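## Task

Take the milk bottle off the cart and set it upright on the third level of the supply shelving (counting the lowest level as first), directly behind the water bottle already there, on the side away from the shelf's front edge. Every other item on that level must remain on it, upright and not stacked on anything. The milk bottle must not tip over or lean. Release it and pull the robot away at the end; a result that holds only because the robot is supporting it does not count.

## Robot and tools

Robot: a simulated Hello Robot Stretch 3 with one arm. It has a two-wheeled base (0.33 m long, 0.34 m wide), a lift that rides up a mast, and a telescoping arm that reaches out to the robot's right side. The gripper cannot move forward on its own; drive the base for that. The base cannot slide sideways. Turning in place pivots around the point between the drive wheels, 0.05 m back from the front edge. Stowed (arm in, wrist folded) the robot sweeps a 0.28 m radius when turning; an unfolded level wrist reaches past that. Loose objects may occasionally get nudged by the scene.

Frames: the base frame sits on the floor between the drive wheels, x forward, y left, z up. hand_pose is reported in it, located where the closed fingertips meet; with all wrist joints at 0 its x axis points up, y points back toward the mast, z toward the rear. Fingertips are round pads 0.04 m wide. Odometry is the base frame at scene start; base_odometry counts wheel rotation only, so slip is counted as motion. Heading is positive leftward, -3.142 to 3.142.

Tool execute_actions: argument actions is a list holding a single action (or empty, which just returns state and pictures). An action may have base, joints, or both, plus optional contact_limits; its motions begin together. base takes one command only: translate_m, a forward (positive) or backward drive distance in metres, -1 to 1, an offset from where the base last reported itself; or rotate_rad, an in-place turn in radians, -3.2 to 3.2, positive counter-clockwise seen from above, also relative. joints gives absolute targets by name: lift_m 0 to 1.1 (arm height on mast), arm_m 0 to 0.52 (extension), wrist_yaw_rad -1.345 to 4.42 (0 along the arm, positive toward the front, 3.0 folded over the base), wrist_pitch_rad -1.57 to 0.451 (0 level, negative tips fingers down), wrist_roll_rad -2.911 to 2.911 (0 fingers side by side), gripper_m -0.089 to 0.179 (larger is wider; real fingertip gap is about 0.007 less when almost shut and 0.025 less when fully open, zero below 0.007), head_pan_rad -3.953 to 1.73 (0 forward, positive left, -1.57 along the arm), head_tilt_rad -1.53 to 0.419 (negative down). Tolerances for done: lifts and arm ±0.004, wrist yaw and roll ±0.02, pitch ±0.05, gripper ±0.004, head ±0.02. contact_limits accepts only arm_m: a motor effort percentage (1 to 100) at which the arm halts with contact_stop; it also caps holding force until the next action. Too low stops instantly. cameras picks head_camera, nav_camera, wrist_camera or all; omitted or null gives all, [] gives none. Unknown keys or out-of-range numbers reject the whole call. Joints or base left out of an action may keep pushing toward an earlier target. Each action runs at most 15 s. If a call reports a stop, later motion calls in the same reply are skipped.

Tool wait: seconds, 0 to 10; commands nothing, returns state and images.
Tool zoom_image: camera name and region [x0, y0, x1, y1] in pixels of that camera's most recent full image, origin top-left, at most 504 by 504.
Tool finished_scene: scene is the number of the current scene; it ends it irreversibly and reports success, then gives the next task. Call it only after releasing and backing away. Replying without any tool call ends everything.

Readings: lidar_m gives 12 distances (metres from base origin) in 30 degree sectors, first straight ahead, going counter-clockwise (4th left, 7th rear, 10th right), "-" for nothing; the scan plane is 0.17 m high, range 0.15 to 12 m, blind to transparent items and the robot, partly blocked by the mast and by robot parts when the lift is low. wrist_depth_mm (45 to 1000) and head_depth_mm (280 to 4000, image sideways) are 7 by 7 grids of median depths from top left. base_tilt in degrees (forward, right positive) has a fixed bias up to about 4 degrees. turned_by_wheels and turned_by_imu give rotation since the last result. motor_effort is percent of maximum, positive toward higher joint values, bracket value is the peak; readings have fixed bias and noise. on_its_own describes what was not commanded; "held at" is a held target, not a position. Statuses: done; off_target (stopped short, may still push); contact_stop, time_out, torque_fault (target dropped). Arm and lift go slack after a contact_stop until commanded again; a slack lift may sink under load or be pushed up by closing fingers on a surface. Base, wrist and head never stop on contact. An overloaded wrist servo shuts off for 10 s.

Gripper: to grasp, command a value below the object's width; smaller squeezes harder, but the stall guard weakens over-squeezing and heavy items may slip. Re-squeeze with a different value. To let go, command at least 0.02 above the touching value. Readings don't confirm a grasp; check images.

Safety: fold or unfold the wrist (yaw to 3.0) only with lift_m between 0.32 and 0.95, pitch -0.4, roll near 0; once folded, lift may go down to 0.25. With yaw below -0.4 keep pitch at -0.5 or lower. Base speed is 0.30 m/s and 1.9 rad/s only with lift below 0.30, arm below 0.03 and yaw above 2.54; otherwise 0.10 m/s and 0.63 rad/s. Pushing with the arm against something rigid while the gripper is higher than about 0.45 m can tip the robot, more so with a raised contact limit or a repeated push. Never drive while the gripper holds or presses something fixed. If snagged, reverse the last move in small steps; if tilted, free the gripper and lower lift to about 0.2. Avoid drops, slips, knocking shelf items over and hard impacts. Shorter robot motion time is better; the robot keeps its last command while you think.

Each tool is called after ">>>" as name([rows], argument=value, ...), one row to a line, values as JSON.

## Session

>>> execute_actions(actions=[])

Scene clock: 0.00 s.
base_odometry: x=+0.000 y=+0.000 heading=+0.000 (m, m, rad; odometry frame)
turned_by_wheels: +0.000 (rad since the last result)
turned_by_imu: +0.000 (rad since the last result)
base_tilt: forward=+1.6 right=-0.2 (deg)
lidar_m: 2.36 2.68 1.42 1.39 1.56 1.54 2.09 1.59 1.96 1.85 1.78 2.14
head_depth_mm: 1793 2767 2814 2832 2840 2795 2243 / 1723 2704 2753 2743 2454 2467 2243 / 1726 2661 2679 2697 2378 2418 2207 / 1751 2629 2603 2635 2343 2356 2200 / 1747 2583 2558 2596 2282 2302 2197 / 1694 2524 2527 2537 2252 2255 2193 / 1780 2438 2460 2478 2455 2489 2152
base_status: not commanded
joint_positions: lift_m=+0.524 arm_m=-0.002 wrist_yaw_rad=+2.803 wrist_pitch_rad=-0.525 wrist_roll_rad=+0.001 gripper_m=+0.037 head_pan_rad=-0.003 head_tilt_rad=-0.023
joint_status: not commanded
motor_effort: left_wheel=+0 right_wheel=+0 lift_m=+27 arm_m=-2 wrist_yaw_rad=+0 wrist_pitch_rad=+7 wrist_roll_rad=+1 gripper_m=+1 head_pan_rad=+0 head_tilt_rad=+2 (%)
hand_pose: x=+0.0484 y=+0.0544 z=+0.5130 quat_wxyz=(+0.297, +0.704, +0.066, +0.642) (m; base frame)
wrist_depth_mm: - - - - - - - / - - - - - - - / - - - - - - - / - - 953 968 925 926 892 / 851 - 832 797 797 769 753 / 730 719 - 702 677 668 658 / 636 627 637 630 598 596 578
pictures: head_camera (sideways: a quarter turn clockwise sets it upright), nav_camera (sideways: a quarter turn counterclockwise sets it upright), wrist_camera
Images, in order (width x height): head_camera 896x504, nav_camera 672x504, wrist_camera 644x364.

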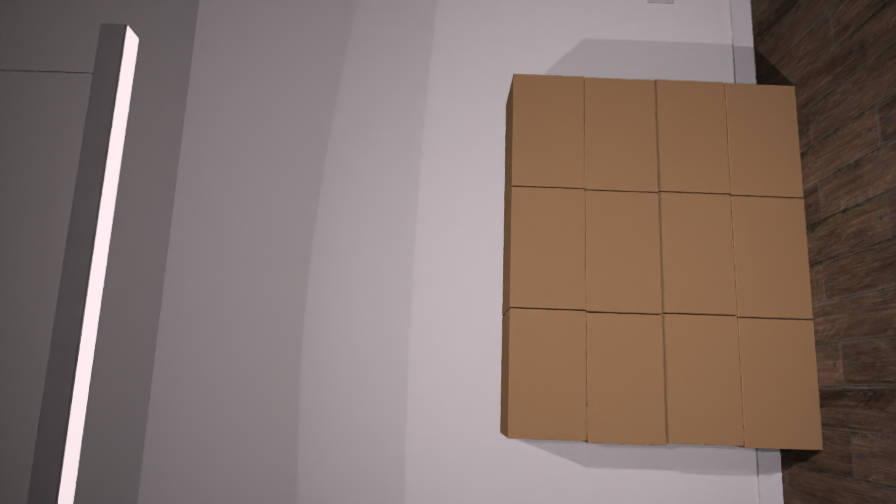

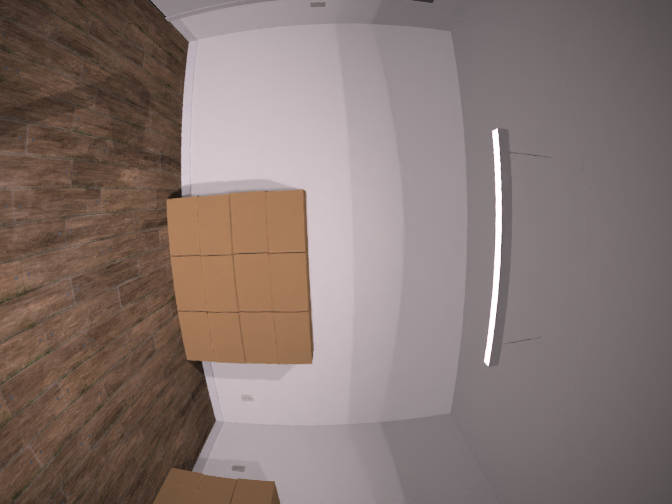

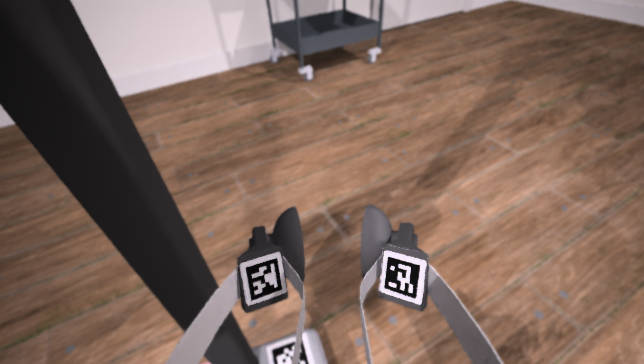

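>>> execute_actions([
  {"joints":{"head_pan_rad":1.3,"head_tilt_rad":-0.4}},
], cameras=["head_camera","nav_camera"])

>>> execute_actions([
  {"joints":{"head_pan_rad":-3.2}},
], cameras=["nav_camera"])

>>> execute_actions([
  {"joints":{"head_pan_rad":-1.7}},
], cameras=["nav_camera"])

Scene clock: 4.67 s.
base_odometry: x=+0.000 y=+0.000 heading=+0.000 (m, m, rad; odometry frame)
turned_by_wheels: +0.000 (rad since the last result)
turned_by_imu: +0.000 (rad since the last result)
base_tilt: forward=+1.6 right=-0.2 (deg)
lidar_m: 2.36 2.68 1.42 1.39 1.57 1.54 2.09 1.59 1.95 1.85 1.79 2.14
head_depth_mm: 1832 1968 2132 2359 2388 1784 1438 / 1735 1864 2015 2181 2259 1787 1431 / 1656 1788 1938 1878 1887 1777 1417 / 1577 1691 1814 1727 1811 1703 1415 / 1506 1611 1712 1843 1958 1748 1415 / 1448 1531 1642 1754 1876 1755 1407 / 1382 1463 1564 1674 1785 1737 1399
base_status: not commanded
joint_positions: lift_m=+0.524 arm_m=-0.002 wrist_yaw_rad=+2.803 wrist_pitch_rad=-0.525 wrist_roll_rad=+0.001 gripper_m=+0.037 head_pan_rad=+1.293 head_tilt_rad=-0.395
joint_status: all done
motor_effort: left_wheel=+0(0) right_wheel=+0(0) lift_m=+27(27) arm_m=-2(1) wrist_yaw_rad=+0(1) wrist_pitch_rad=+7(7) wrist_roll_rad=+1(1) gripper_m=+0(0) head_pan_rad=+4(49) head_tilt_rad=-3(32) (%)
hand_pose: x=+0.0484 y=+0.0544 z=+0.5130 quat_wxyz=(+0.297, +0.704, +0.066, +0.642) (m; base frame)
wrist_depth_mm: - - - - - - - / - - - - - - - / - - - - - - - / - - 966 945 912 895 886 / 847 - 830 805 799 763 742 / 719 710 - 687 669 672 657 / 637 626 634 622 594 593 583
pictures: head_camera (sideways: a quarter turn clockwise sets it upright), nav_camera (sideways: a quarter turn counterclockwise sets it upright)
Images, in order (width x height): head_camera 896x504, nav_camera 672x504.

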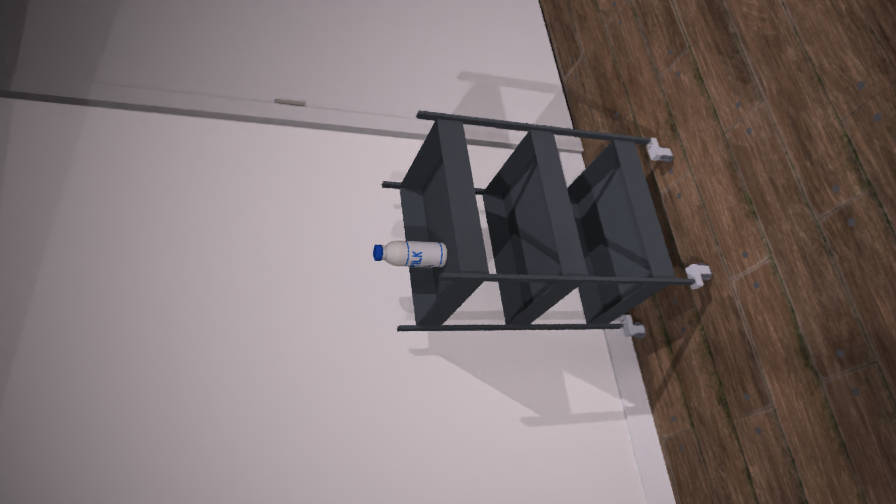

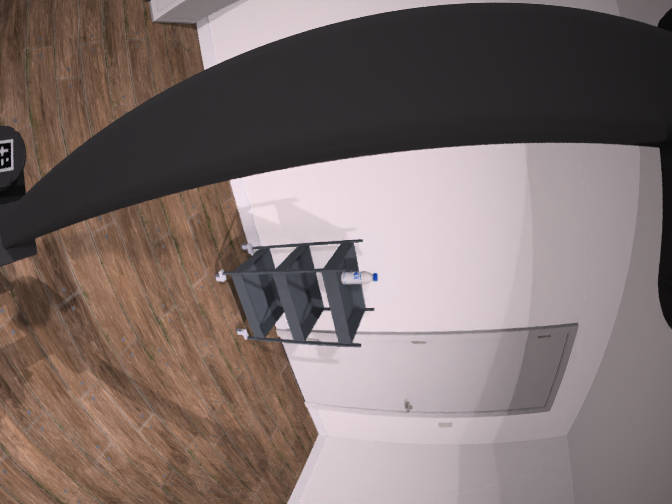

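Scene clock: 7.17 s.
base_odometry: x=+0.000 y=+0.000 heading=+0.000 (m, m, rad; odometry frame)
turned_by_wheels: +0.000 (rad since the last result)
turned_by_imu: +0.000 (rad since the last result)
base_tilt: forward=+1.6 right=-0.2 (deg)
lidar_m: 2.37 2.68 1.42 1.39 1.57 1.54 2.09 1.59 1.96 1.85 1.79 2.14
head_depth_mm: 1963 2100 2270 2472 2382 1799 1444 / 1909 2060 2206 2398 2377 1791 1432 / 1873 2001 2151 2318 2355 1778 1423 / 1843 1962 2079 2256 2346 1772 1420 / 1784 1910 2031 2196 2297 1760 1414 / 1743 1854 1986 2143 2212 1750 1406 / 1706 1830 1934 2061 2166 1744 1407
base_status: not commanded
joint_positions: lift_m=+0.524 arm_m=-0.002 wrist_yaw_rad=+2.803 wrist_pitch_rad=-0.525 wrist_roll_rad=+0.001 gripper_m=+0.037 head_pan_rad=-3.193 head_tilt_rad=-0.395
joint_status: all done
motor_effort: left_wheel=+0(0) right_wheel=+0(0) lift_m=+27(27) arm_m=-1(1) wrist_yaw_rad=+0(0) wrist_pitch_rad=+7(7) wrist_roll_rad=+1(1) gripper_m=+1(0) head_pan_rad=-4(46) head_tilt_rad=-3(3) (%)
hand_pose: x=+0.0484 y=+0.0544 z=+0.5130 quat_wxyz=(+0.297, +0.704, +0.066, +0.642) (m; base frame)
wrist_depth_mm: - - - - - - - / - - - - - - - / - - - - - - - / - - 969 943 928 882 873 / 851 - 846 807 801 777 751 / 735 713 - 687 679 676 656 / 644 625 628 630 604 593 583
pictures: nav_camera (sideways: a quarter turn counterclockwise sets it upright)
Images, in order (width x height): nav_camera 672x504.

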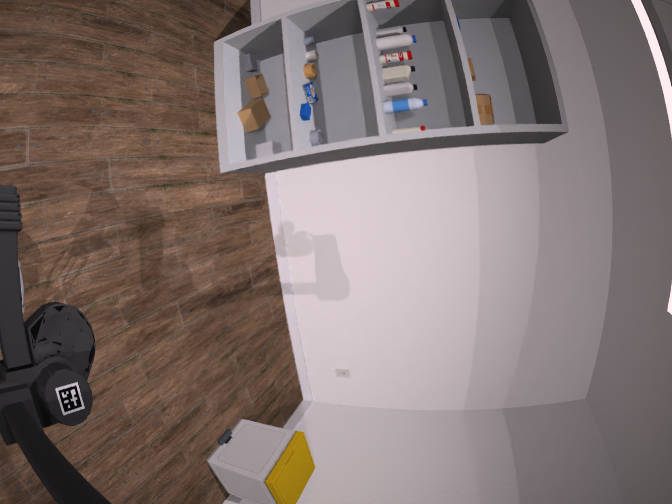

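Scene clock: 8.43 s.
base_odometry: x=+0.000 y=+0.000 heading=+0.000 (m, m, rad; odometry frame)
turned_by_wheels: +0.000 (rad since the last result)
turned_by_imu: +0.000 (rad since the last result)
base_tilt: forward=+1.6 right=-0.2 (deg)
lidar_m: 2.36 2.68 1.42 1.40 1.57 1.54 2.09 1.59 1.96 1.85 1.79 2.14
head_depth_mm: 2064 2217 2381 2601 2387 1793 1428 / 2000 2131 2283 2502 2357 1785 1432 / 1918 2050 2203 2413 2374 1779 1421 / 1867 2003 2134 2303 2335 1767 1418 / 1809 1921 2058 2223 2319 1753 1413 / 1752 1863 2000 2145 2210 1751 1403 / 1701 1793 1917 2053 2157 1743 1407
base_status: not commanded
joint_positions: lift_m=+0.524 arm_m=-0.002 wrist_yaw_rad=+2.803 wrist_pitch_rad=-0.525 wrist_roll_rad=+0.001 gripper_m=+0.037 head_pan_rad=-1.707 head_tilt_rad=-0.395
joint_status: all done
motor_effort: left_wheel=+0(0) right_wheel=+0(0) lift_m=+27(27) arm_m=-1(1) wrist_yaw_rad=+0(0) wrist_pitch_rad=+7(7) wrist_roll_rad=+1(1) gripper_m=+0(0) head_pan_rad=+3(47) head_tilt_rad=-3(3) (%)
hand_pose: x=+0.0484 y=+0.0544 z=+0.5130 quat_wxyz=(+0.297, +0.704, +0.066, +0.642) (m; base frame)
wrist_depth_mm: - - - - - - - / - - - - - - - / - - - - - - - / - - 971 944 914 903 880 / 858 - 848 795 804 778 762 / 725 720 - 698 673 668 657 / 630 629 629 616 598 585 588
pictures: nav_camera (sideways: a quarter turn counterclockwise sets it upright)
Images, in order (width x height): nav_camera 672x504.

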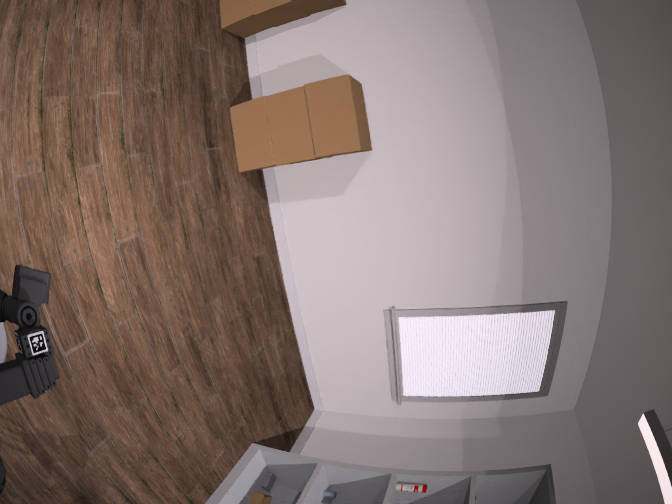

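>>> execute_actions([
  {"base":{"rotate_rad":1.03},"joints":{"lift_m":0.28,"wrist_yaw_rad":3.0,"wrist_pitch_rad":-0.4}},
], cameras=[])

>>> execute_actions([
  {"base":{"translate_m":1.0}},
], cameras=[])

>>> execute_actions([
  {"base":{"rotate_rad":2.31}},
], cameras=[])

>>> execute_actions([
  {"joints":{"lift_m":0.9,"head_pan_rad":-1.57,"head_tilt_rad":-0.7}},
], cameras=[])

>>> execute_actions([
  {"joints":{"wrist_yaw_rad":0,"gripper_m":0.15}},
])

Scene clock: 17.40 s.
base_odometry: x=+0.000 y=+0.000 heading=+1.030 (m, m, rad; odometry frame)
turned_by_wheels: +1.030 (rad since the last result)
turned_by_imu: +1.007 (rad since the last result)
base_tilt: forward=+1.6 right=-0.2 (deg)
lidar_m: 1.43 1.40 1.65 1.53 2.09 1.59 1.95 2.09 1.78 2.13 2.37 2.37
head_depth_mm: 1883 1982 2076 2181 2250 1797 1438 / 2005 2117 2210 2367 2381 1792 1430 / 2156 2272 2343 2263 2375 1768 1427 / 2322 2467 2505 2372 2354 1774 1418 / 2512 2675 2865 3016 2362 1772 1417 / 2732 2908 3079 3252 2308 1751 1406 / 2617 2759 2913 3038 2298 1737 1398
base_status: done
joint_positions: lift_m=+0.281 arm_m=-0.002 wrist_yaw_rad=+2.998 wrist_pitch_rad=-0.419 wrist_roll_rad=+0.001 gripper_m=+0.037 head_pan_rad=-1.707 head_tilt_rad=-0.395
joint_status: all done
motor_effort: left_wheel=-2(6) right_wheel=+2(4) lift_m=+15(23) arm_m=-1(1) wrist_yaw_rad=+2(1) wrist_pitch_rad=+10(11) wrist_roll_rad=+1(1) gripper_m=+0(1) head_pan_rad=+3(3) head_tilt_rad=-3(3) (%)
hand_pose: x=+0.0108 y=+0.0788 z=+0.2931 quat_wxyz=(+0.196, +0.700, +0.097, +0.679) (m; base frame)
wrist_depth_mm: - - - - - - - / - - - - - - - / - 968 927 908 876 854 821 / 743 727 710 703 683 666 644 / 599 600 - 576 575 544 536 / 506 503 - - 467 458 455 / 444 - - - 404 399 394
pictures: none
No camera images: the call's "cameras" was empty. Leave "cameras" out to get every camera's image.

Scene clock: 22.33 s.
base_odometry: x=+0.515 y=+0.857 heading=+1.030 (m, m, rad; odometry frame)
turned_by_wheels: +0.000 (rad since the last result)
turned_by_imu: +0.005 (rad since the last result)
base_tilt: forward=+1.6 right=-0.2 (deg)
lidar_m: 0.60 0.53 0.53 1.12 1.69 2.46 2.94 2.52 2.57 1.90 1.79 1.73
head_depth_mm: 2532 2651 2806 2887 2395 1789 1432 / 2687 2879 2987 3096 2365 1788 1434 / 2859 3036 3262 3312 2332 1782 1424 / 2604 2800 3017 3105 2350 1777 1420 / 2358 2489 2262 2451 2329 1754 1415 / 2138 2246 2046 2185 2206 1742 1405 / 1946 2072 1854 1956 2040 1738 1407
base_status: done
joint_positions: lift_m=+0.281 arm_m=-0.002 wrist_yaw_rad=+2.999 wrist_pitch_rad=-0.418 wrist_roll_rad=+0.001 gripper_m=+0.037 head_pan_rad=-1.707 head_tilt_rad=-0.395
joint_status: not commanded
motor_effort: left_wheel=-2(6) right_wheel=+1(6) lift_m=+15(15) arm_m=-1(1) wrist_yaw_rad=+1(1) wrist_pitch_rad=+9(9) wrist_roll_rad=+1(1) gripper_m=+0(0) head_pan_rad=+4(4) head_tilt_rad=-3(3) (%)
hand_pose: x=+0.0107 y=+0.0789 z=+0.2933 quat_wxyz=(+0.196, +0.700, +0.097, +0.680) (m; base frame)
wrist_depth_mm: - - - - 936 786 671 / - - - - - 826 671 / - 986 926 920 881 645 472 / 748 729 713 693 665 642 617 / 598 585 - 574 568 543 538 / 501 507 - - 465 459 452 / 445 - - - 406 400 397
pictures: none
No camera images: the call's "cameras" was empty. Leave "cameras" out to get every camera's image.

Scene clock: 24.93 s.
base_odometry: x=+0.515 y=+0.857 heading=-2.944 (m, m, rad; odometry frame)
turned_by_wheels: +2.310 (rad since the last result)
turned_by_imu: +2.251 (rad since the last result)
base_tilt: forward=+1.6 right=-0.2 (deg)
lidar_m: 1.82 2.45 2.95 2.52 2.48 1.78 2.00 1.37 0.56 0.53 0.97 1.30
head_depth_mm: 832 887 959 1039 1134 1176 853 / 818 878 943 1017 1075 880 898 / 804 862 926 998 1055 881 913 / 792 847 910 982 1017 868 763 / 782 833 893 960 1012 869 763 / 770 818 878 943 1003 899 688 / 761 805 863 926 1002 1088 1189
base_status: done
joint_positions: lift_m=+0.281 arm_m=-0.002 wrist_yaw_rad=+2.999 wrist_pitch_rad=-0.418 wrist_roll_rad=+0.001 gripper_m=+0.037 head_pan_rad=-1.707 head_tilt_rad=-0.396
joint_status: not commanded
motor_effort: left_wheel=-2(8) right_wheel=+2(6) lift_m=+15(15) arm_m=-2(2) wrist_yaw_rad=+2(1) wrist_pitch_rad=+9(9) wrist_roll_rad=+1(1) gripper_m=+1(1) head_pan_rad=+3(3) head_tilt_rad=-3(3) (%)
hand_pose: x=+0.0107 y=+0.0789 z=+0.2933 quat_wxyz=(+0.196, +0.700, +0.097, +0.680) (m; base frame)
wrist_depth_mm: - - - - - - - / - - - - - - - / - 970 927 900 875 860 825 / 739 725 712 699 676 652 645 / 601 589 - 567 576 543 535 / 504 504 - - 464 458 453 / 445 - - - 404 400 392
pictures: none
No camera images: the call's "cameras" was empty. Leave "cameras" out to get every camera's image.

Scene clock: 31.40 s.
base_odometry: x=+0.515 y=+0.857 heading=-2.944 (m, m, rad; odometry frame)
turned_by_wheels: +0.000 (rad since the last result)
turned_by_imu: +0.000 (rad since the last result)
base_tilt: forward=+1.6 right=-0.2 (deg)
lidar_m: 1.81 2.46 2.96 2.52 2.48 1.78 2.00 1.36 0.56 0.53 0.97 1.30
head_depth_mm: 787 878 1002 984 841 - - / 785 880 999 1001 836 - 1123 / 787 880 980 908 857 - - / 783 877 997 1001 848 - - / 784 879 992 1093 873 - - / 781 875 990 1143 1355 1404 1130 / 778 870 984 1140 1346 1373 1168
base_status: not commanded
joint_positions: lift_m=+0.899 arm_m=-0.002 wrist_yaw_rad=+2.999 wrist_pitch_rad=-0.418 wrist_roll_rad=+0.001 gripper_m=+0.037 head_pan_rad=-1.577 head_tilt_rad=-0.691
joint_status: all done
motor_effort: left_wheel=-2(2) right_wheel=+2(2) lift_m=+38(40) arm_m=-2(2) wrist_yaw_rad=+1(1) wrist_pitch_rad=+9(9) wrist_roll_rad=+1(1) gripper_m=+0(0) head_pan_rad=+4(20) head_tilt_rad=-5(32) (%)
hand_pose: x=+0.0107 y=+0.0789 z=+0.9122 quat_wxyz=(+0.196, +0.700, +0.097, +0.680) (m; base frame)
wrist_depth_mm: - - - - - - - / - - - - - - - / - - - - - - - / - - - - - - - / - - - - - - - / - - - - - - - / - - - - - - 975
pictures: none
No camera images: the call's "cameras" was empty. Leave "cameras" out to get every camera's image.

Scene clock: 33.90 s.
base_odometry: x=+0.515 y=+0.857 heading=-2.944 (m, m, rad; odometry frame)
turned_by_wheels: +0.000 (rad since the last result)
turned_by_imu: +0.000 (rad since the last result)
base_tilt: forward=+1.6 right=-0.2 (deg)
lidar_m: 1.81 2.46 2.96 2.52 2.48 1.78 1.99 1.37 0.56 0.53 0.97 1.30
head_depth_mm: 792 883 1002 980 839 - - / 789 883 1002 1003 860 - - / 787 880 979 910 859 - - / 784 879 994 998 853 - 1150 / 783 874 992 1096 874 1178 1158 / 781 872 993 1139 1347 1366 1182 / 780 873 987 1140 1341 1366 1180
base_status: not commanded
joint_positions: lift_m=+0.899 arm_m=-0.002 wrist_yaw_rad=+0.002 wrist_pitch_rad=-0.418 wrist_roll_rad=+0.001 gripper_m=+0.150 head_pan_rad=-1.577 head_tilt_rad=-0.691
joint_status: all done
motor_effort: left_wheel=-2(2) right_wheel=+2(2) lift_m=+38(38) arm_m=-2(2) wrist_yaw_rad=-2(3) wrist_pitch_rad=+9(9) wrist_roll_rad=+1(1) gripper_m=+0(100) head_pan_rad=+4(5) head_tilt_rad=-6(6) (%)
hand_pose: x=-0.0210 y=-0.3677 z=+0.9122 quat_wxyz=(+0.692, +0.147, -0.691, -0.146) (m; base frame)
wrist_depth_mm: 619 620 629 619 625 627 610 / 672 677 677 675 678 676 664 / 741 751 753 683 669 707 725 / 825 850 828 600 603 570 808 / 936 931 910 512 502 509 431 / - - - 680 693 - - / - - - 632 618 587 968
pictures: head_camera (sideways: a quarter turn clockwise sets it upright), nav_camera (sideways: a quarter turn counterclockwise sets it upright), wrist_camera
Images, in order (width x height): head_camera 896x504, nav_camera 672x504, wrist_camera 644x364.

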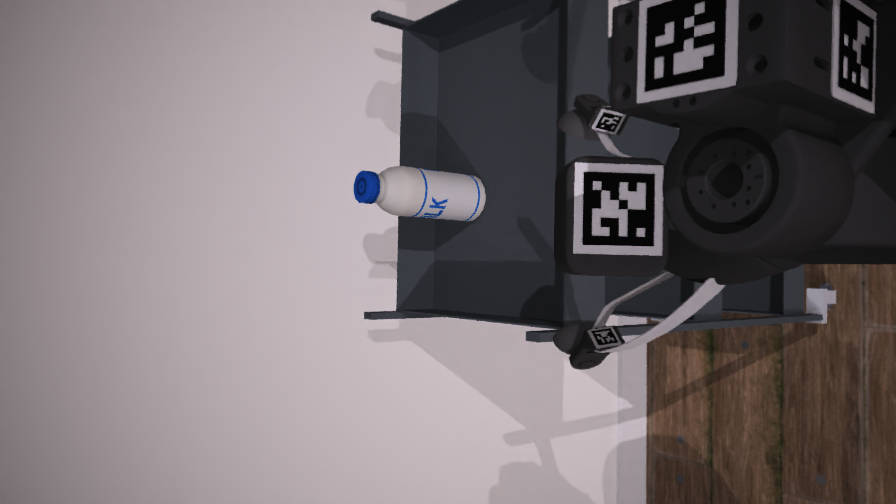

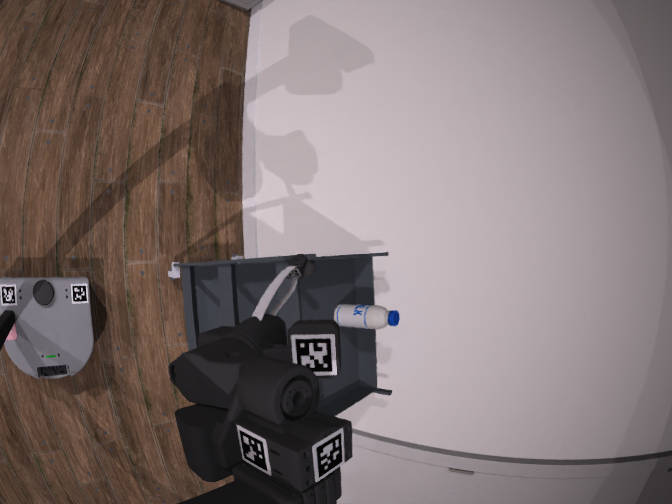

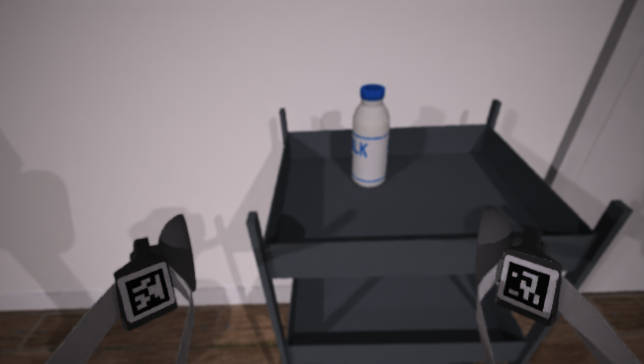

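>>> execute_actions([
  {"base":{"translate_m":-0.055},"joints":{"lift_m":0.7,"wrist_pitch_rad":0}},
], cameras=[])

>>> execute_actions([
  {"joints":{"arm_m":0.15}},
], cameras=["wrist_camera","head_camera"])

Scene clock: 41.10 s.
base_odometry: x=+0.569 y=+0.868 heading=-2.944 (m, m, rad; odometry frame)
turned_by_wheels: +0.000 (rad since the last result)
turned_by_imu: +0.000 (rad since the last result)
base_tilt: forward=+1.6 right=-0.2 (deg)
lidar_m: 1.83 2.50 2.95 2.52 2.41 1.73 1.94 1.37 0.56 0.54 0.54 1.30
head_depth_mm: 791 886 1003 1110 839 1326 1203 / 787 884 1002 1003 862 1014 1151 / 788 880 1001 997 854 1006 1166 / 790 876 984 908 852 1003 - / 785 878 994 967 847 1025 1135 / 785 876 992 1144 1308 1336 1181 / 784 874 989 1142 1346 1364 1177
base_status: done
joint_positions: lift_m=+0.701 arm_m=-0.002 wrist_yaw_rad=+0.002 wrist_pitch_rad=-0.021 wrist_roll_rad=+0.001 gripper_m=+0.150 head_pan_rad=-1.577 head_tilt_rad=-0.691
joint_status: all done
motor_effort: left_wheel=-2(7) right_wheel=+1(3) lift_m=+15(35) arm_m=-2(2) wrist_yaw_rad=-1(1) wrist_pitch_rad=+11(10) wrist_roll_rad=+1(1) gripper_m=+1(1) head_pan_rad=+5(3) head_tilt_rad=-5(6) (%)
hand_pose: x=-0.0210 y=-0.3989 z=+0.8098 quat_wxyz=(+0.707, +0.008, -0.707, -0.007) (m; base frame)
wrist_depth_mm: 649 650 635 640 630 633 610 / 679 668 668 662 661 657 632 / 696 695 686 675 685 678 647 / 733 719 713 638 634 700 677 / 752 743 511 519 531 469 342 / 783 - 324 320 318 - 310 / 806 817 664 635 654 767 765
pictures: none
No camera images: the call's "cameras" was empty. Leave "cameras" out to get every camera's image.

Scene clock: 43.47 s.
base_odometry: x=+0.569 y=+0.868 heading=-2.944 (m, m, rad; odometry frame)
turned_by_wheels: +0.000 (rad since the last result)
turned_by_imu: +0.000 (rad since the last result)
base_tilt: forward=+1.6 right=-0.2 (deg)
lidar_m: 1.83 2.51 2.95 2.52 2.40 1.73 1.94 1.37 0.56 0.54 0.54 1.30
head_depth_mm: 791 884 1006 1113 838 1368 1221 / 789 881 1002 998 847 - 1147 / 787 882 1001 1002 830 - 1166 / 787 880 981 910 852 1087 1139 / 785 877 993 985 848 1019 1135 / 784 875 995 1140 1318 1340 1172 / 784 875 988 1141 1351 1367 1171
base_status: not commanded
joint_positions: lift_m=+0.701 arm_m=+0.150 wrist_yaw_rad=+0.001 wrist_pitch_rad=-0.021 wrist_roll_rad=+0.001 gripper_m=+0.150 head_pan_rad=-1.577 head_tilt_rad=-0.691
joint_status: all done
motor_effort: left_wheel=-2(2) right_wheel=+1(1) lift_m=+15(15) arm_m=+4(6) wrist_yaw_rad=-1(1) wrist_pitch_rad=+11(10) wrist_roll_rad=+1(1) gripper_m=+1(0) head_pan_rad=+3(4) head_tilt_rad=-5(5) (%)
hand_pose: x=-0.0212 y=-0.5503 z=+0.8099 quat_wxyz=(+0.707, +0.008, -0.707, -0.007) (m; base frame)
wrist_depth_mm: 506 505 505 499 498 500 496 / 522 524 523 518 515 518 514 / 545 542 541 537 539 530 533 / 569 562 567 369 549 547 550 / 591 582 487 383 486 463 544 / 612 - 380 379 374 - 307 / 168 252 299 297 291 284 281
pictures: head_camera (sideways: a quarter turn clockwise sets it upright), wrist_camera
Images, in order (width x height): head_camera 896x504, wrist_camera 644x364.

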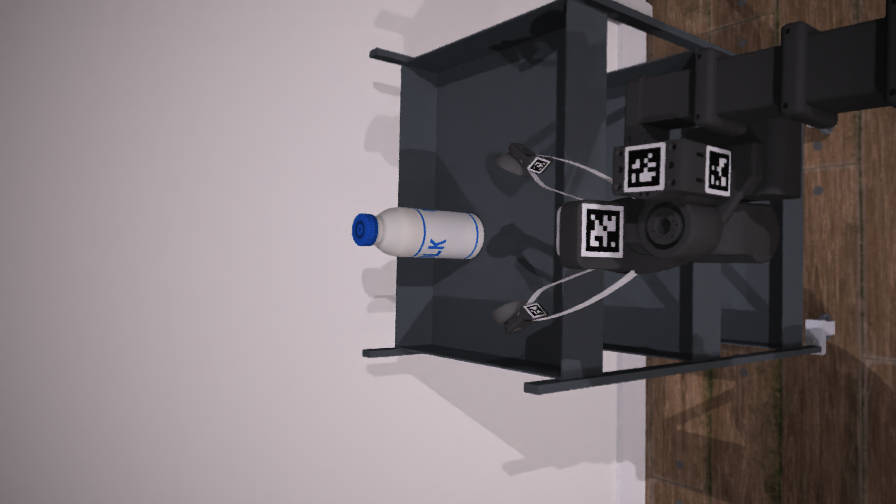

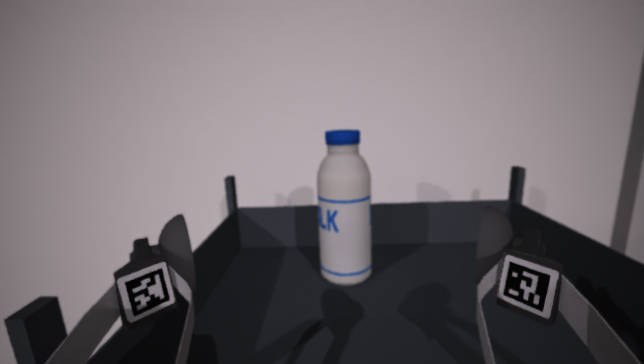

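>>> execute_actions([
  {"joints":{"arm_m":0.35,"lift_m":0.69}},
], cameras=["wrist_camera","head_camera"])

Scene clock: 51.80 s.
base_odometry: x=+0.569 y=+0.868 heading=-2.944 (m, m, rad; odometry frame)
turned_by_wheels: +0.000 (rad since the last result)
turned_by_imu: +0.000 (rad since the last result)
base_tilt: forward=+1.6 right=-0.2 (deg)
lidar_m: 1.83 2.51 2.95 2.52 2.40 1.74 1.95 1.37 0.56 0.54 0.54 1.30
head_depth_mm: 790 884 1004 1111 839 1349 1220 / 787 880 1006 1007 859 - 1141 / 786 883 998 1006 1054 1028 1151 / 787 878 982 930 864 1026 1144 / 784 879 998 962 843 1021 1131 / 784 876 991 1143 1311 1346 1175 / 782 873 993 1144 1351 1364 1177
base_status: not commanded
joint_positions: lift_m=+0.691 arm_m=+0.350 wrist_yaw_rad=+0.001 wrist_pitch_rad=-0.020 wrist_roll_rad=+0.001 gripper_m=+0.150 head_pan_rad=-1.577 head_tilt_rad=-0.692
joint_status: all done
motor_effort: left_wheel=-2(2) right_wheel=+1(1) lift_m=+15(15) arm_m=+4(6) wrist_yaw_rad=+0(0) wrist_pitch_rad=+10(10) wrist_roll_rad=+1(1) gripper_m=+1(1) head_pan_rad=+2(4) head_tilt_rad=-5(5) (%)
hand_pose: x=-0.0213 y=-0.7503 z=+0.8000 quat_wxyz=(+0.707, +0.008, -0.707, -0.007) (m; base frame)
wrist_depth_mm: 325 324 325 322 321 318 319 / 338 335 333 332 332 329 328 / 349 349 345 344 343 343 341 / 362 359 361 169 354 356 354 / 377 375 373 161 287 365 363 / 393 - 298 165 286 - 285 / 410 251 286 174 253 271 271
pictures: head_camera (sideways: a quarter turn clockwise sets it upright), wrist_camera
Images, in order (width x height): head_camera 896x504, wrist_camera 644x364.

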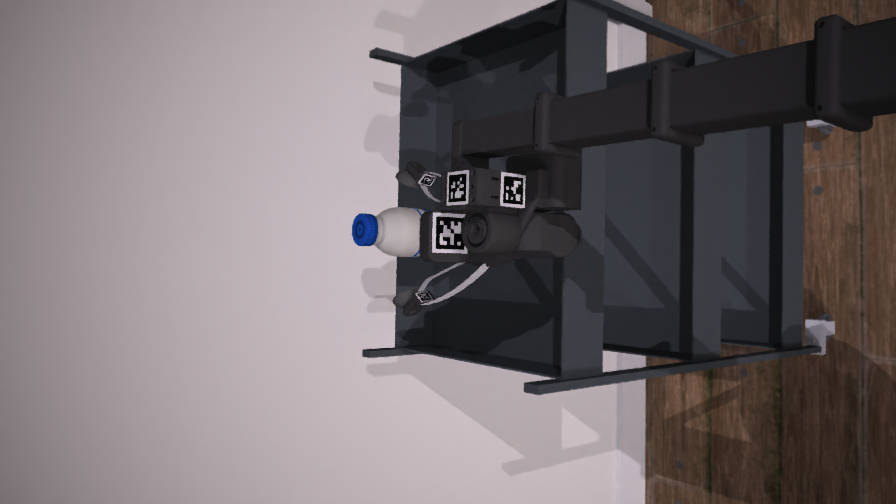

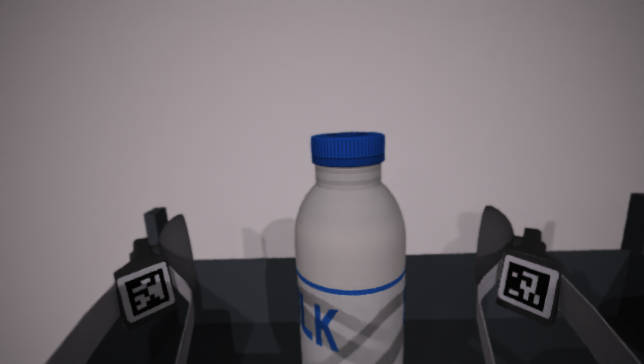

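>>> execute_actions([
  {"joints":{"gripper_m":0.02}},
], cameras=[])

>>> execute_actions([
  {"joints":{"lift_m":0.85}},
], cameras=[])

>>> execute_actions([
  {"base":{"rotate_rad":0.72},"joints":{"arm_m":0,"lift_m":0.95}},
], cameras=[])

>>> execute_actions([
  {"base":{"translate_m":1.0}},
], cameras=[])

>>> execute_actions([
  {"base":{"translate_m":1.0}},
], cameras=[])

>>> execute_actions([
  {"base":{"rotate_rad":0.89},"joints":{"head_tilt_rad":-0.3,"lift_m":0.6}},
])

Scene clock: 60.03 s.
base_odometry: x=+0.569 y=+0.868 heading=-2.944 (m, m, rad; odometry frame)
turned_by_wheels: +0.000 (rad since the last result)
turned_by_imu: +0.000 (rad since the last result)
base_tilt: forward=+1.6 right=-0.2 (deg)
lidar_m: 1.83 2.51 2.95 2.51 2.40 1.74 1.94 1.37 0.56 0.54 0.54 1.30
head_depth_mm: 791 887 1005 1108 839 1349 1214 / 791 882 1002 1008 859 - 1147 / 787 880 1000 1021 1065 1033 1143 / 786 883 976 948 867 1029 1143 / 786 878 996 965 847 1022 1136 / 782 872 990 1144 1312 1341 1176 / 783 872 992 1140 1351 1365 1169
base_status: not commanded
joint_positions: lift_m=+0.691 arm_m=+0.350 wrist_yaw_rad=+0.001 wrist_pitch_rad=-0.019 wrist_roll_rad=+0.001 gripper_m=+0.020 head_pan_rad=-1.577 head_tilt_rad=-0.692
joint_status: all done
motor_effort: left_wheel=-1(3) right_wheel=+1(4) lift_m=+15(15) arm_m=+5(4) wrist_yaw_rad=+1(6) wrist_pitch_rad=+10(10) wrist_roll_rad=+1(1) gripper_m=+0(98) head_pan_rad=+4(4) head_tilt_rad=-5(5) (%)
hand_pose: x=-0.0213 y=-0.7504 z=+0.8003 quat_wxyz=(+0.707, +0.007, -0.707, -0.007) (m; base frame)
wrist_depth_mm: 327 324 325 321 321 319 318 / 336 335 332 332 330 331 329 / 349 346 345 340 346 344 342 / 360 360 358 194 357 356 352 / 377 374 375 181 366 367 361 / 392 384 298 183 289 289 287 / 408 243 286 187 267 273 267
pictures: none
No camera images: the call's "cameras" was empty. Leave "cameras" out to get every camera's image.

Scene clock: 62.33 s.
base_odometry: x=+0.569 y=+0.868 heading=-2.944 (m, m, rad; odometry frame)
turned_by_wheels: +0.000 (rad since the last result)
turned_by_imu: +0.000 (rad since the last result)
base_tilt: forward=+1.6 right=-0.2 (deg)
lidar_m: 1.83 2.50 2.96 2.52 2.41 1.73 1.94 1.37 0.56 0.54 0.54 1.30
head_depth_mm: 789 884 1006 1121 - - 1183 / 792 879 961 956 859 1011 1145 / 787 878 - 938 856 1031 1145 / 787 879 982 918 852 1029 1142 / 786 879 995 971 846 1026 1129 / 782 878 994 1145 1321 1338 1179 / 782 873 991 1141 1343 1360 1169
base_status: not commanded
joint_positions: lift_m=+0.849 arm_m=+0.350 wrist_yaw_rad=+0.002 wrist_pitch_rad=-0.020 wrist_roll_rad=+0.001 gripper_m=+0.020 head_pan_rad=-1.577 head_tilt_rad=-0.692
joint_status: all done
motor_effort: left_wheel=-1(1) right_wheel=+1(1) lift_m=+38(40) arm_m=+4(4) wrist_yaw_rad=-1(1) wrist_pitch_rad=+10(11) wrist_roll_rad=+1(1) gripper_m=+0(1) head_pan_rad=+3(5) head_tilt_rad=-5(5) (%)
hand_pose: x=-0.0209 y=-0.7503 z=+0.9589 quat_wxyz=(+0.707, +0.008, -0.707, -0.007) (m; base frame)
wrist_depth_mm: 326 324 322 322 320 318 318 / 338 333 335 334 329 330 329 / 349 349 345 345 343 341 338 / 361 361 359 358 357 355 355 / 380 378 372 367 368 371 367 / 394 391 393 390 385 388 383 / 409 410 406 400 402 401 398
pictures: none
No camera images: the call's "cameras" was empty. Leave "cameras" out to get every camera's image.

Scene clock: 66.10 s.
base_odometry: x=+0.569 y=+0.868 heading=-2.224 (m, m, rad; odometry frame)
turned_by_wheels: +0.720 (rad since the last result)
turned_by_imu: +0.704 (rad since the last result)
base_tilt: forward=+1.6 right=-0.2 (deg)
lidar_m: 2.79 2.52 2.52 2.02 1.94 1.94 1.15 0.54 0.54 1.04 1.62 2.51
head_depth_mm: 833 907 1002 1091 - - - / 891 976 1082 1192 - - - / 961 1056 1179 - - - - / 1035 1150 1292 - - 1384 1159 / 1124 1260 1435 1669 1645 1377 1179 / 1226 1391 1620 1870 1631 1368 1170 / 1350 1560 1834 1959 1622 1358 1173
base_status: done
joint_positions: lift_m=+0.949 arm_m=+0.000 wrist_yaw_rad=+0.000 wrist_pitch_rad=-0.020 wrist_roll_rad=+0.001 gripper_m=+0.020 head_pan_rad=-1.577 head_tilt_rad=-0.692
joint_status: all done
motor_effort: left_wheel=-1(6) right_wheel=+1(6) lift_m=+38(39) arm_m=-6(8) wrist_yaw_rad=+0(1) wrist_pitch_rad=+10(10) wrist_roll_rad=+1(1) gripper_m=+0(0) head_pan_rad=+4(4) head_tilt_rad=-5(5) (%)
hand_pose: x=-0.0214 y=-0.4010 z=+1.0590 quat_wxyz=(+0.707, +0.007, -0.707, -0.007) (m; base frame)
wrist_depth_mm: - - - 887 727 610 521 / - - - 934 751 617 535 / - - - 956 765 637 545 / - - - - 805 656 555 / - - - - 808 667 571 / - - - - 802 695 589 / - - - - 920 713 569
pictures: none
No camera images: the call's "cameras" was empty. Leave "cameras" out to get every camera's image.

Scene clock: 77.03 s.
base_odometry: x=-0.039 y=+0.074 heading=-2.224 (m, m, rad; odometry frame)
turned_by_wheels: +0.000 (rad since the last result)
turned_by_imu: +0.005 (rad since the last result)
base_tilt: forward=+1.5 right=-0.2 (deg)
lidar_m: 1.90 2.21 1.89 2.24 2.42 2.41 1.44 1.32 1.58 1.43 2.06 1.57
head_depth_mm: 1398 1534 1680 1830 - - - / 1496 1632 1812 1985 - - - / 1602 1775 1837 - - - - / 1733 1933 1758 - - 1384 1163 / 1875 2142 2278 1954 1635 1374 1184 / 2053 2343 2538 2021 1625 1372 1178 / 2019 2216 2373 1997 1625 1363 1176
base_status: done
joint_positions: lift_m=+0.949 arm_m=+0.000 wrist_yaw_rad=+0.000 wrist_pitch_rad=-0.020 wrist_roll_rad=+0.001 gripper_m=+0.020 head_pan_rad=-1.577 head_tilt_rad=-0.692
joint_status: not commanded
motor_effort: left_wheel=-2(5) right_wheel=+2(3) lift_m=+38(38) arm_m=-6(6) wrist_yaw_rad=+0(0) wrist_pitch_rad=+10(10) wrist_roll_rad=+1(1) gripper_m=+0(0) head_pan_rad=+4(3) head_tilt_rad=-5(5) (%)
hand_pose: x=-0.0214 y=-0.4010 z=+1.0590 quat_wxyz=(+0.707, +0.007, -0.707, -0.007) (m; base frame)
wrist_depth_mm: - - - - - - 965 / - - - - - - 981 / - - - - - - - / - - - - - - - / - - - - - - - / - - - - - - - / - - - - - - -
pictures: none
No camera images: the call's "cameras" was empty. Leave "cameras" out to get every camera's image.

Scene clock: 88.00 s.
base_odometry: x=-0.646 y=-0.721 heading=-2.224 (m, m, rad; odometry frame)
turned_by_wheels: +0.000 (rad since the last result)
turned_by_imu: +0.005 (rad since the last result)
base_tilt: forward=+1.6 right=-0.2 (deg)
lidar_m: 0.98 1.57 1.56 1.55 2.34 3.17 2.28 2.22 1.80 1.58 0.80 0.90
head_depth_mm: 1971 2140 2368 2159 - - - / 2101 2308 2485 2100 - - - / 1881 2156 2434 - - - - / 1683 1887 2143 - - 1377 1156 / 1509 1668 1886 1978 1640 1375 1180 / 1372 1516 1669 1826 1630 1366 1167 / 1252 1373 1503 1672 1632 1358 1170
base_status: done
joint_positions: lift_m=+0.949 arm_m=+0.000 wrist_yaw_rad=+0.000 wrist_pitch_rad=-0.020 wrist_roll_rad=+0.001 gripper_m=+0.020 head_pan_rad=-1.577 head_tilt_rad=-0.692
joint_status: not commanded
motor_effort: left_wheel=-2(4) right_wheel=+2(5) lift_m=+38(38) arm_m=-7(7) wrist_yaw_rad=+0(0) wrist_pitch_rad=+10(10) wrist_roll_rad=+1(1) gripper_m=+1(1) head_pan_rad=+4(5) head_tilt_rad=-5(5) (%)
hand_pose: x=-0.0214 y=-0.4010 z=+1.0590 quat_wxyz=(+0.707, +0.007, -0.707, -0.007) (m; base frame)
wrist_depth_mm: 807 952 - - - - - / 822 - - - - - - / 856 - - - - - - / 522 - - - - - - / 487 - - - - - - / 747 - - - - - - / 780 - - - - - -
pictures: none
No camera images: the call's "cameras" was empty. Leave "cameras" out to get every camera's image.

Scene clock: 92.00 s.
base_odometry: x=-0.646 y=-0.721 heading=-1.334 (m, m, rad; odometry frame)
turned_by_wheels: +0.890 (rad since the last result)
turned_by_imu: +0.870 (rad since the last result)
base_tilt: forward=+1.5 right=-0.2 (deg)
lidar_m: 1.56 1.56 1.78 3.16 2.54 2.29 1.80 1.82 0.80 0.90 0.99 1.62
head_depth_mm: 779 726 743 769 809 1425 1508 / 790 976 1062 958 881 1025 919 / 770 1089 1140 811 1290 1126 973 / 1023 1089 1145 920 1299 1168 969 / 1028 1100 1151 920 1302 1096 1000 / 1028 1101 1152 928 1297 1109 993 / 1029 1100 1137 932 1309 1115 987
base_status: done
joint_positions: lift_m=+0.601 arm_m=+0.000 wrist_yaw_rad=+0.000 wrist_pitch_rad=-0.020 wrist_roll_rad=+0.001 gripper_m=+0.020 head_pan_rad=-1.577 head_tilt_rad=-0.310
joint_status: all done
motor_effort: left_wheel=-2(6) right_wheel=+2(5) lift_m=+15(33) arm_m=-7(7) wrist_yaw_rad=+0(0) wrist_pitch_rad=+11(10) wrist_roll_rad=+1(1) gripper_m=+0(0) head_pan_rad=+3(4) head_tilt_rad=+6(37) (%)
hand_pose: x=-0.0214 y=-0.4010 z=+0.7101 quat_wxyz=(+0.707, +0.007, -0.707, -0.007) (m; base frame)
wrist_depth_mm: 599 618 650 686 648 510 899 / 665 942 935 901 881 919 928 / 663 939 977 936 913 959 964 / 656 871 - 975 777 - - / 615 658 638 619 605 - - / 662 856 - - 639 - - / 694 935 924 863 893 - -
pictures: head_camera (sideways: a quarter turn clockwise sets it upright), nav_camera (sideways: a quarter turn counterclockwise sets it upright), wrist_camera
Images, in order (width x height): head_camera 896x504, nav_camera 672x504, wrist_camera 644x364.

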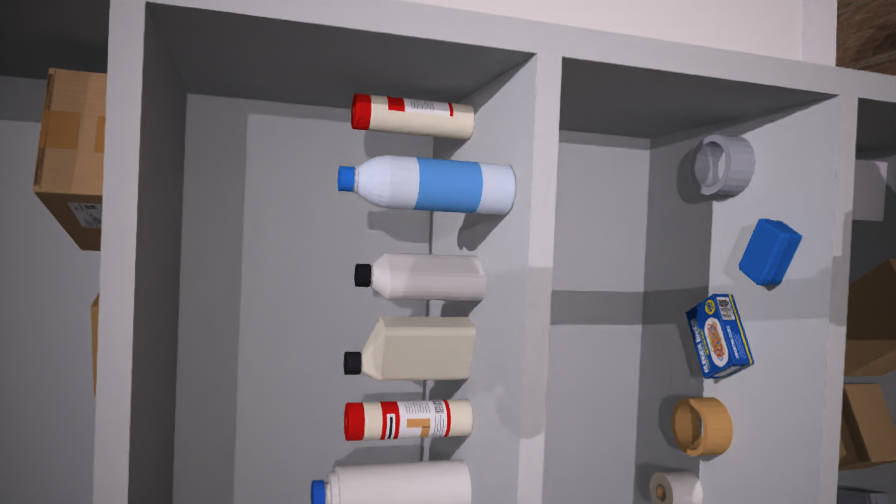

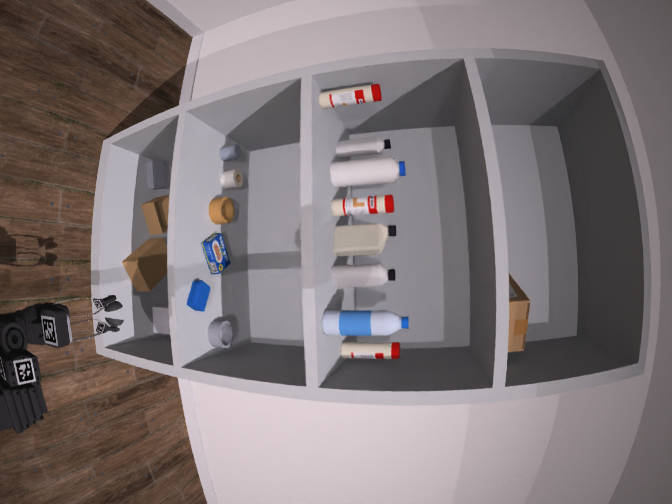

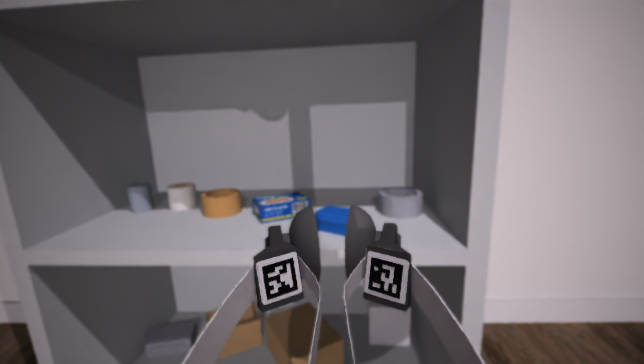

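>>> execute_actions([
  {"base":{"translate_m":-0.065},"joints":{"lift_m":0.92,"gripper_m":0.13}},
], cameras=[])

>>> execute_actions([
  {"joints":{"arm_m":0.33}},
], cameras=["wrist_camera"])

Scene clock: 99.67 s.
base_odometry: x=-0.661 y=-0.657 heading=-1.334 (m, m, rad; odometry frame)
turned_by_wheels: +0.000 (rad since the last result)
turned_by_imu: +0.000 (rad since the last result)
base_tilt: forward=+1.6 right=-0.3 (deg)
lidar_m: 1.63 1.61 1.87 3.17 2.45 2.23 1.73 1.82 0.79 0.78 1.03 1.68
head_depth_mm: 646 679 1199 1279 1358 1446 1509 / 802 767 828 795 803 931 1449 / 783 1088 1136 975 1267 1125 - / 769 1092 1139 811 1292 1161 - / 1022 1098 1145 908 1297 1211 988 / 1028 1094 1146 936 1298 1101 992 / 1031 1099 1152 930 1307 1106 988
base_status: done
joint_positions: lift_m=+0.919 arm_m=+0.000 wrist_yaw_rad=+0.000 wrist_pitch_rad=-0.020 wrist_roll_rad=+0.001 gripper_m=+0.130 head_pan_rad=-1.577 head_tilt_rad=-0.310
joint_status: all done
motor_effort: left_wheel=-2(6) right_wheel=+2(3) lift_m=+38(40) arm_m=-7(7) wrist_yaw_rad=+0(1) wrist_pitch_rad=+10(10) wrist_roll_rad=+1(1) gripper_m=+1(100) head_pan_rad=+4(3) head_tilt_rad=+6(6) (%)
hand_pose: x=-0.0214 y=-0.4010 z=+1.0290 quat_wxyz=(+0.707, +0.007, -0.707, -0.007) (m; base frame)
wrist_depth_mm: 736 916 892 876 613 915 897 / 725 904 928 893 624 937 920 / 732 789 683 655 634 945 947 / 634 612 577 560 516 - - / 726 - - - 821 - - / 728 893 - - 825 - - / 703 792 773 785 703 - -
pictures: none
No camera images: the call's "cameras" was empty. Leave "cameras" out to get every camera's image.

Scene clock: 103.30 s.
base_odometry: x=-0.661 y=-0.657 heading=-1.334 (m, m, rad; odometry frame)
turned_by_wheels: +0.000 (rad since the last result)
turned_by_imu: +0.000 (rad since the last result)
base_tilt: forward=+1.6 right=-0.2 (deg)
lidar_m: 1.62 1.61 1.86 3.17 2.45 2.23 1.73 1.82 0.79 0.78 1.03 1.69
head_depth_mm: 645 678 1204 1275 1339 - 1506 / 801 769 825 790 - 862 1408 / 785 1088 1135 1000 - 1088 974 / 770 1090 1133 806 1304 1122 971 / 1026 1093 1144 910 1293 1138 992 / 1028 1095 1152 936 1296 1093 991 / 1031 1100 1150 929 1305 1103 988
base_status: not commanded
joint_positions: lift_m=+0.919 arm_m=+0.330 wrist_yaw_rad=+0.000 wrist_pitch_rad=-0.020 wrist_roll_rad=+0.001 gripper_m=+0.130 head_pan_rad=-1.577 head_tilt_rad=-0.310
joint_status: all done
motor_effort: left_wheel=-2(2) right_wheel=+2(2) lift_m=+37(38) arm_m=+5(5) wrist_yaw_rad=+0(0) wrist_pitch_rad=+10(10) wrist_roll_rad=+1(1) gripper_m=+0(1) head_pan_rad=+2(3) head_tilt_rad=+6(6) (%)
hand_pose: x=-0.0214 y=-0.7303 z=+1.0290 quat_wxyz=(+0.707, +0.007, -0.707, -0.007) (m; base frame)
wrist_depth_mm: 607 608 594 217 556 284 181 / 371 388 350 224 384 284 181 / 387 386 348 233 397 286 182 / 395 391 361 242 400 289 184 / 288 281 271 245 256 249 187 / 223 221 213 208 203 - 192 / 696 771 737 724 707 295 200
pictures: wrist_camera
Images, in order (width x height): wrist_camera 644x364.

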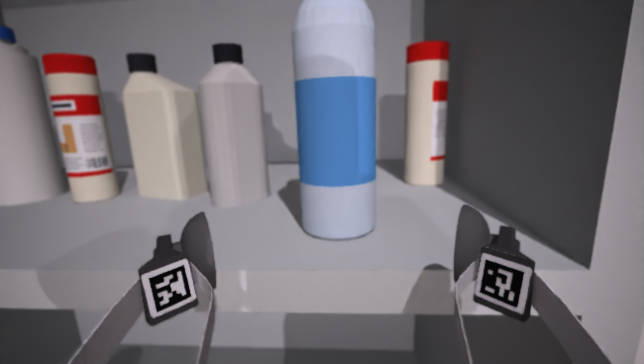

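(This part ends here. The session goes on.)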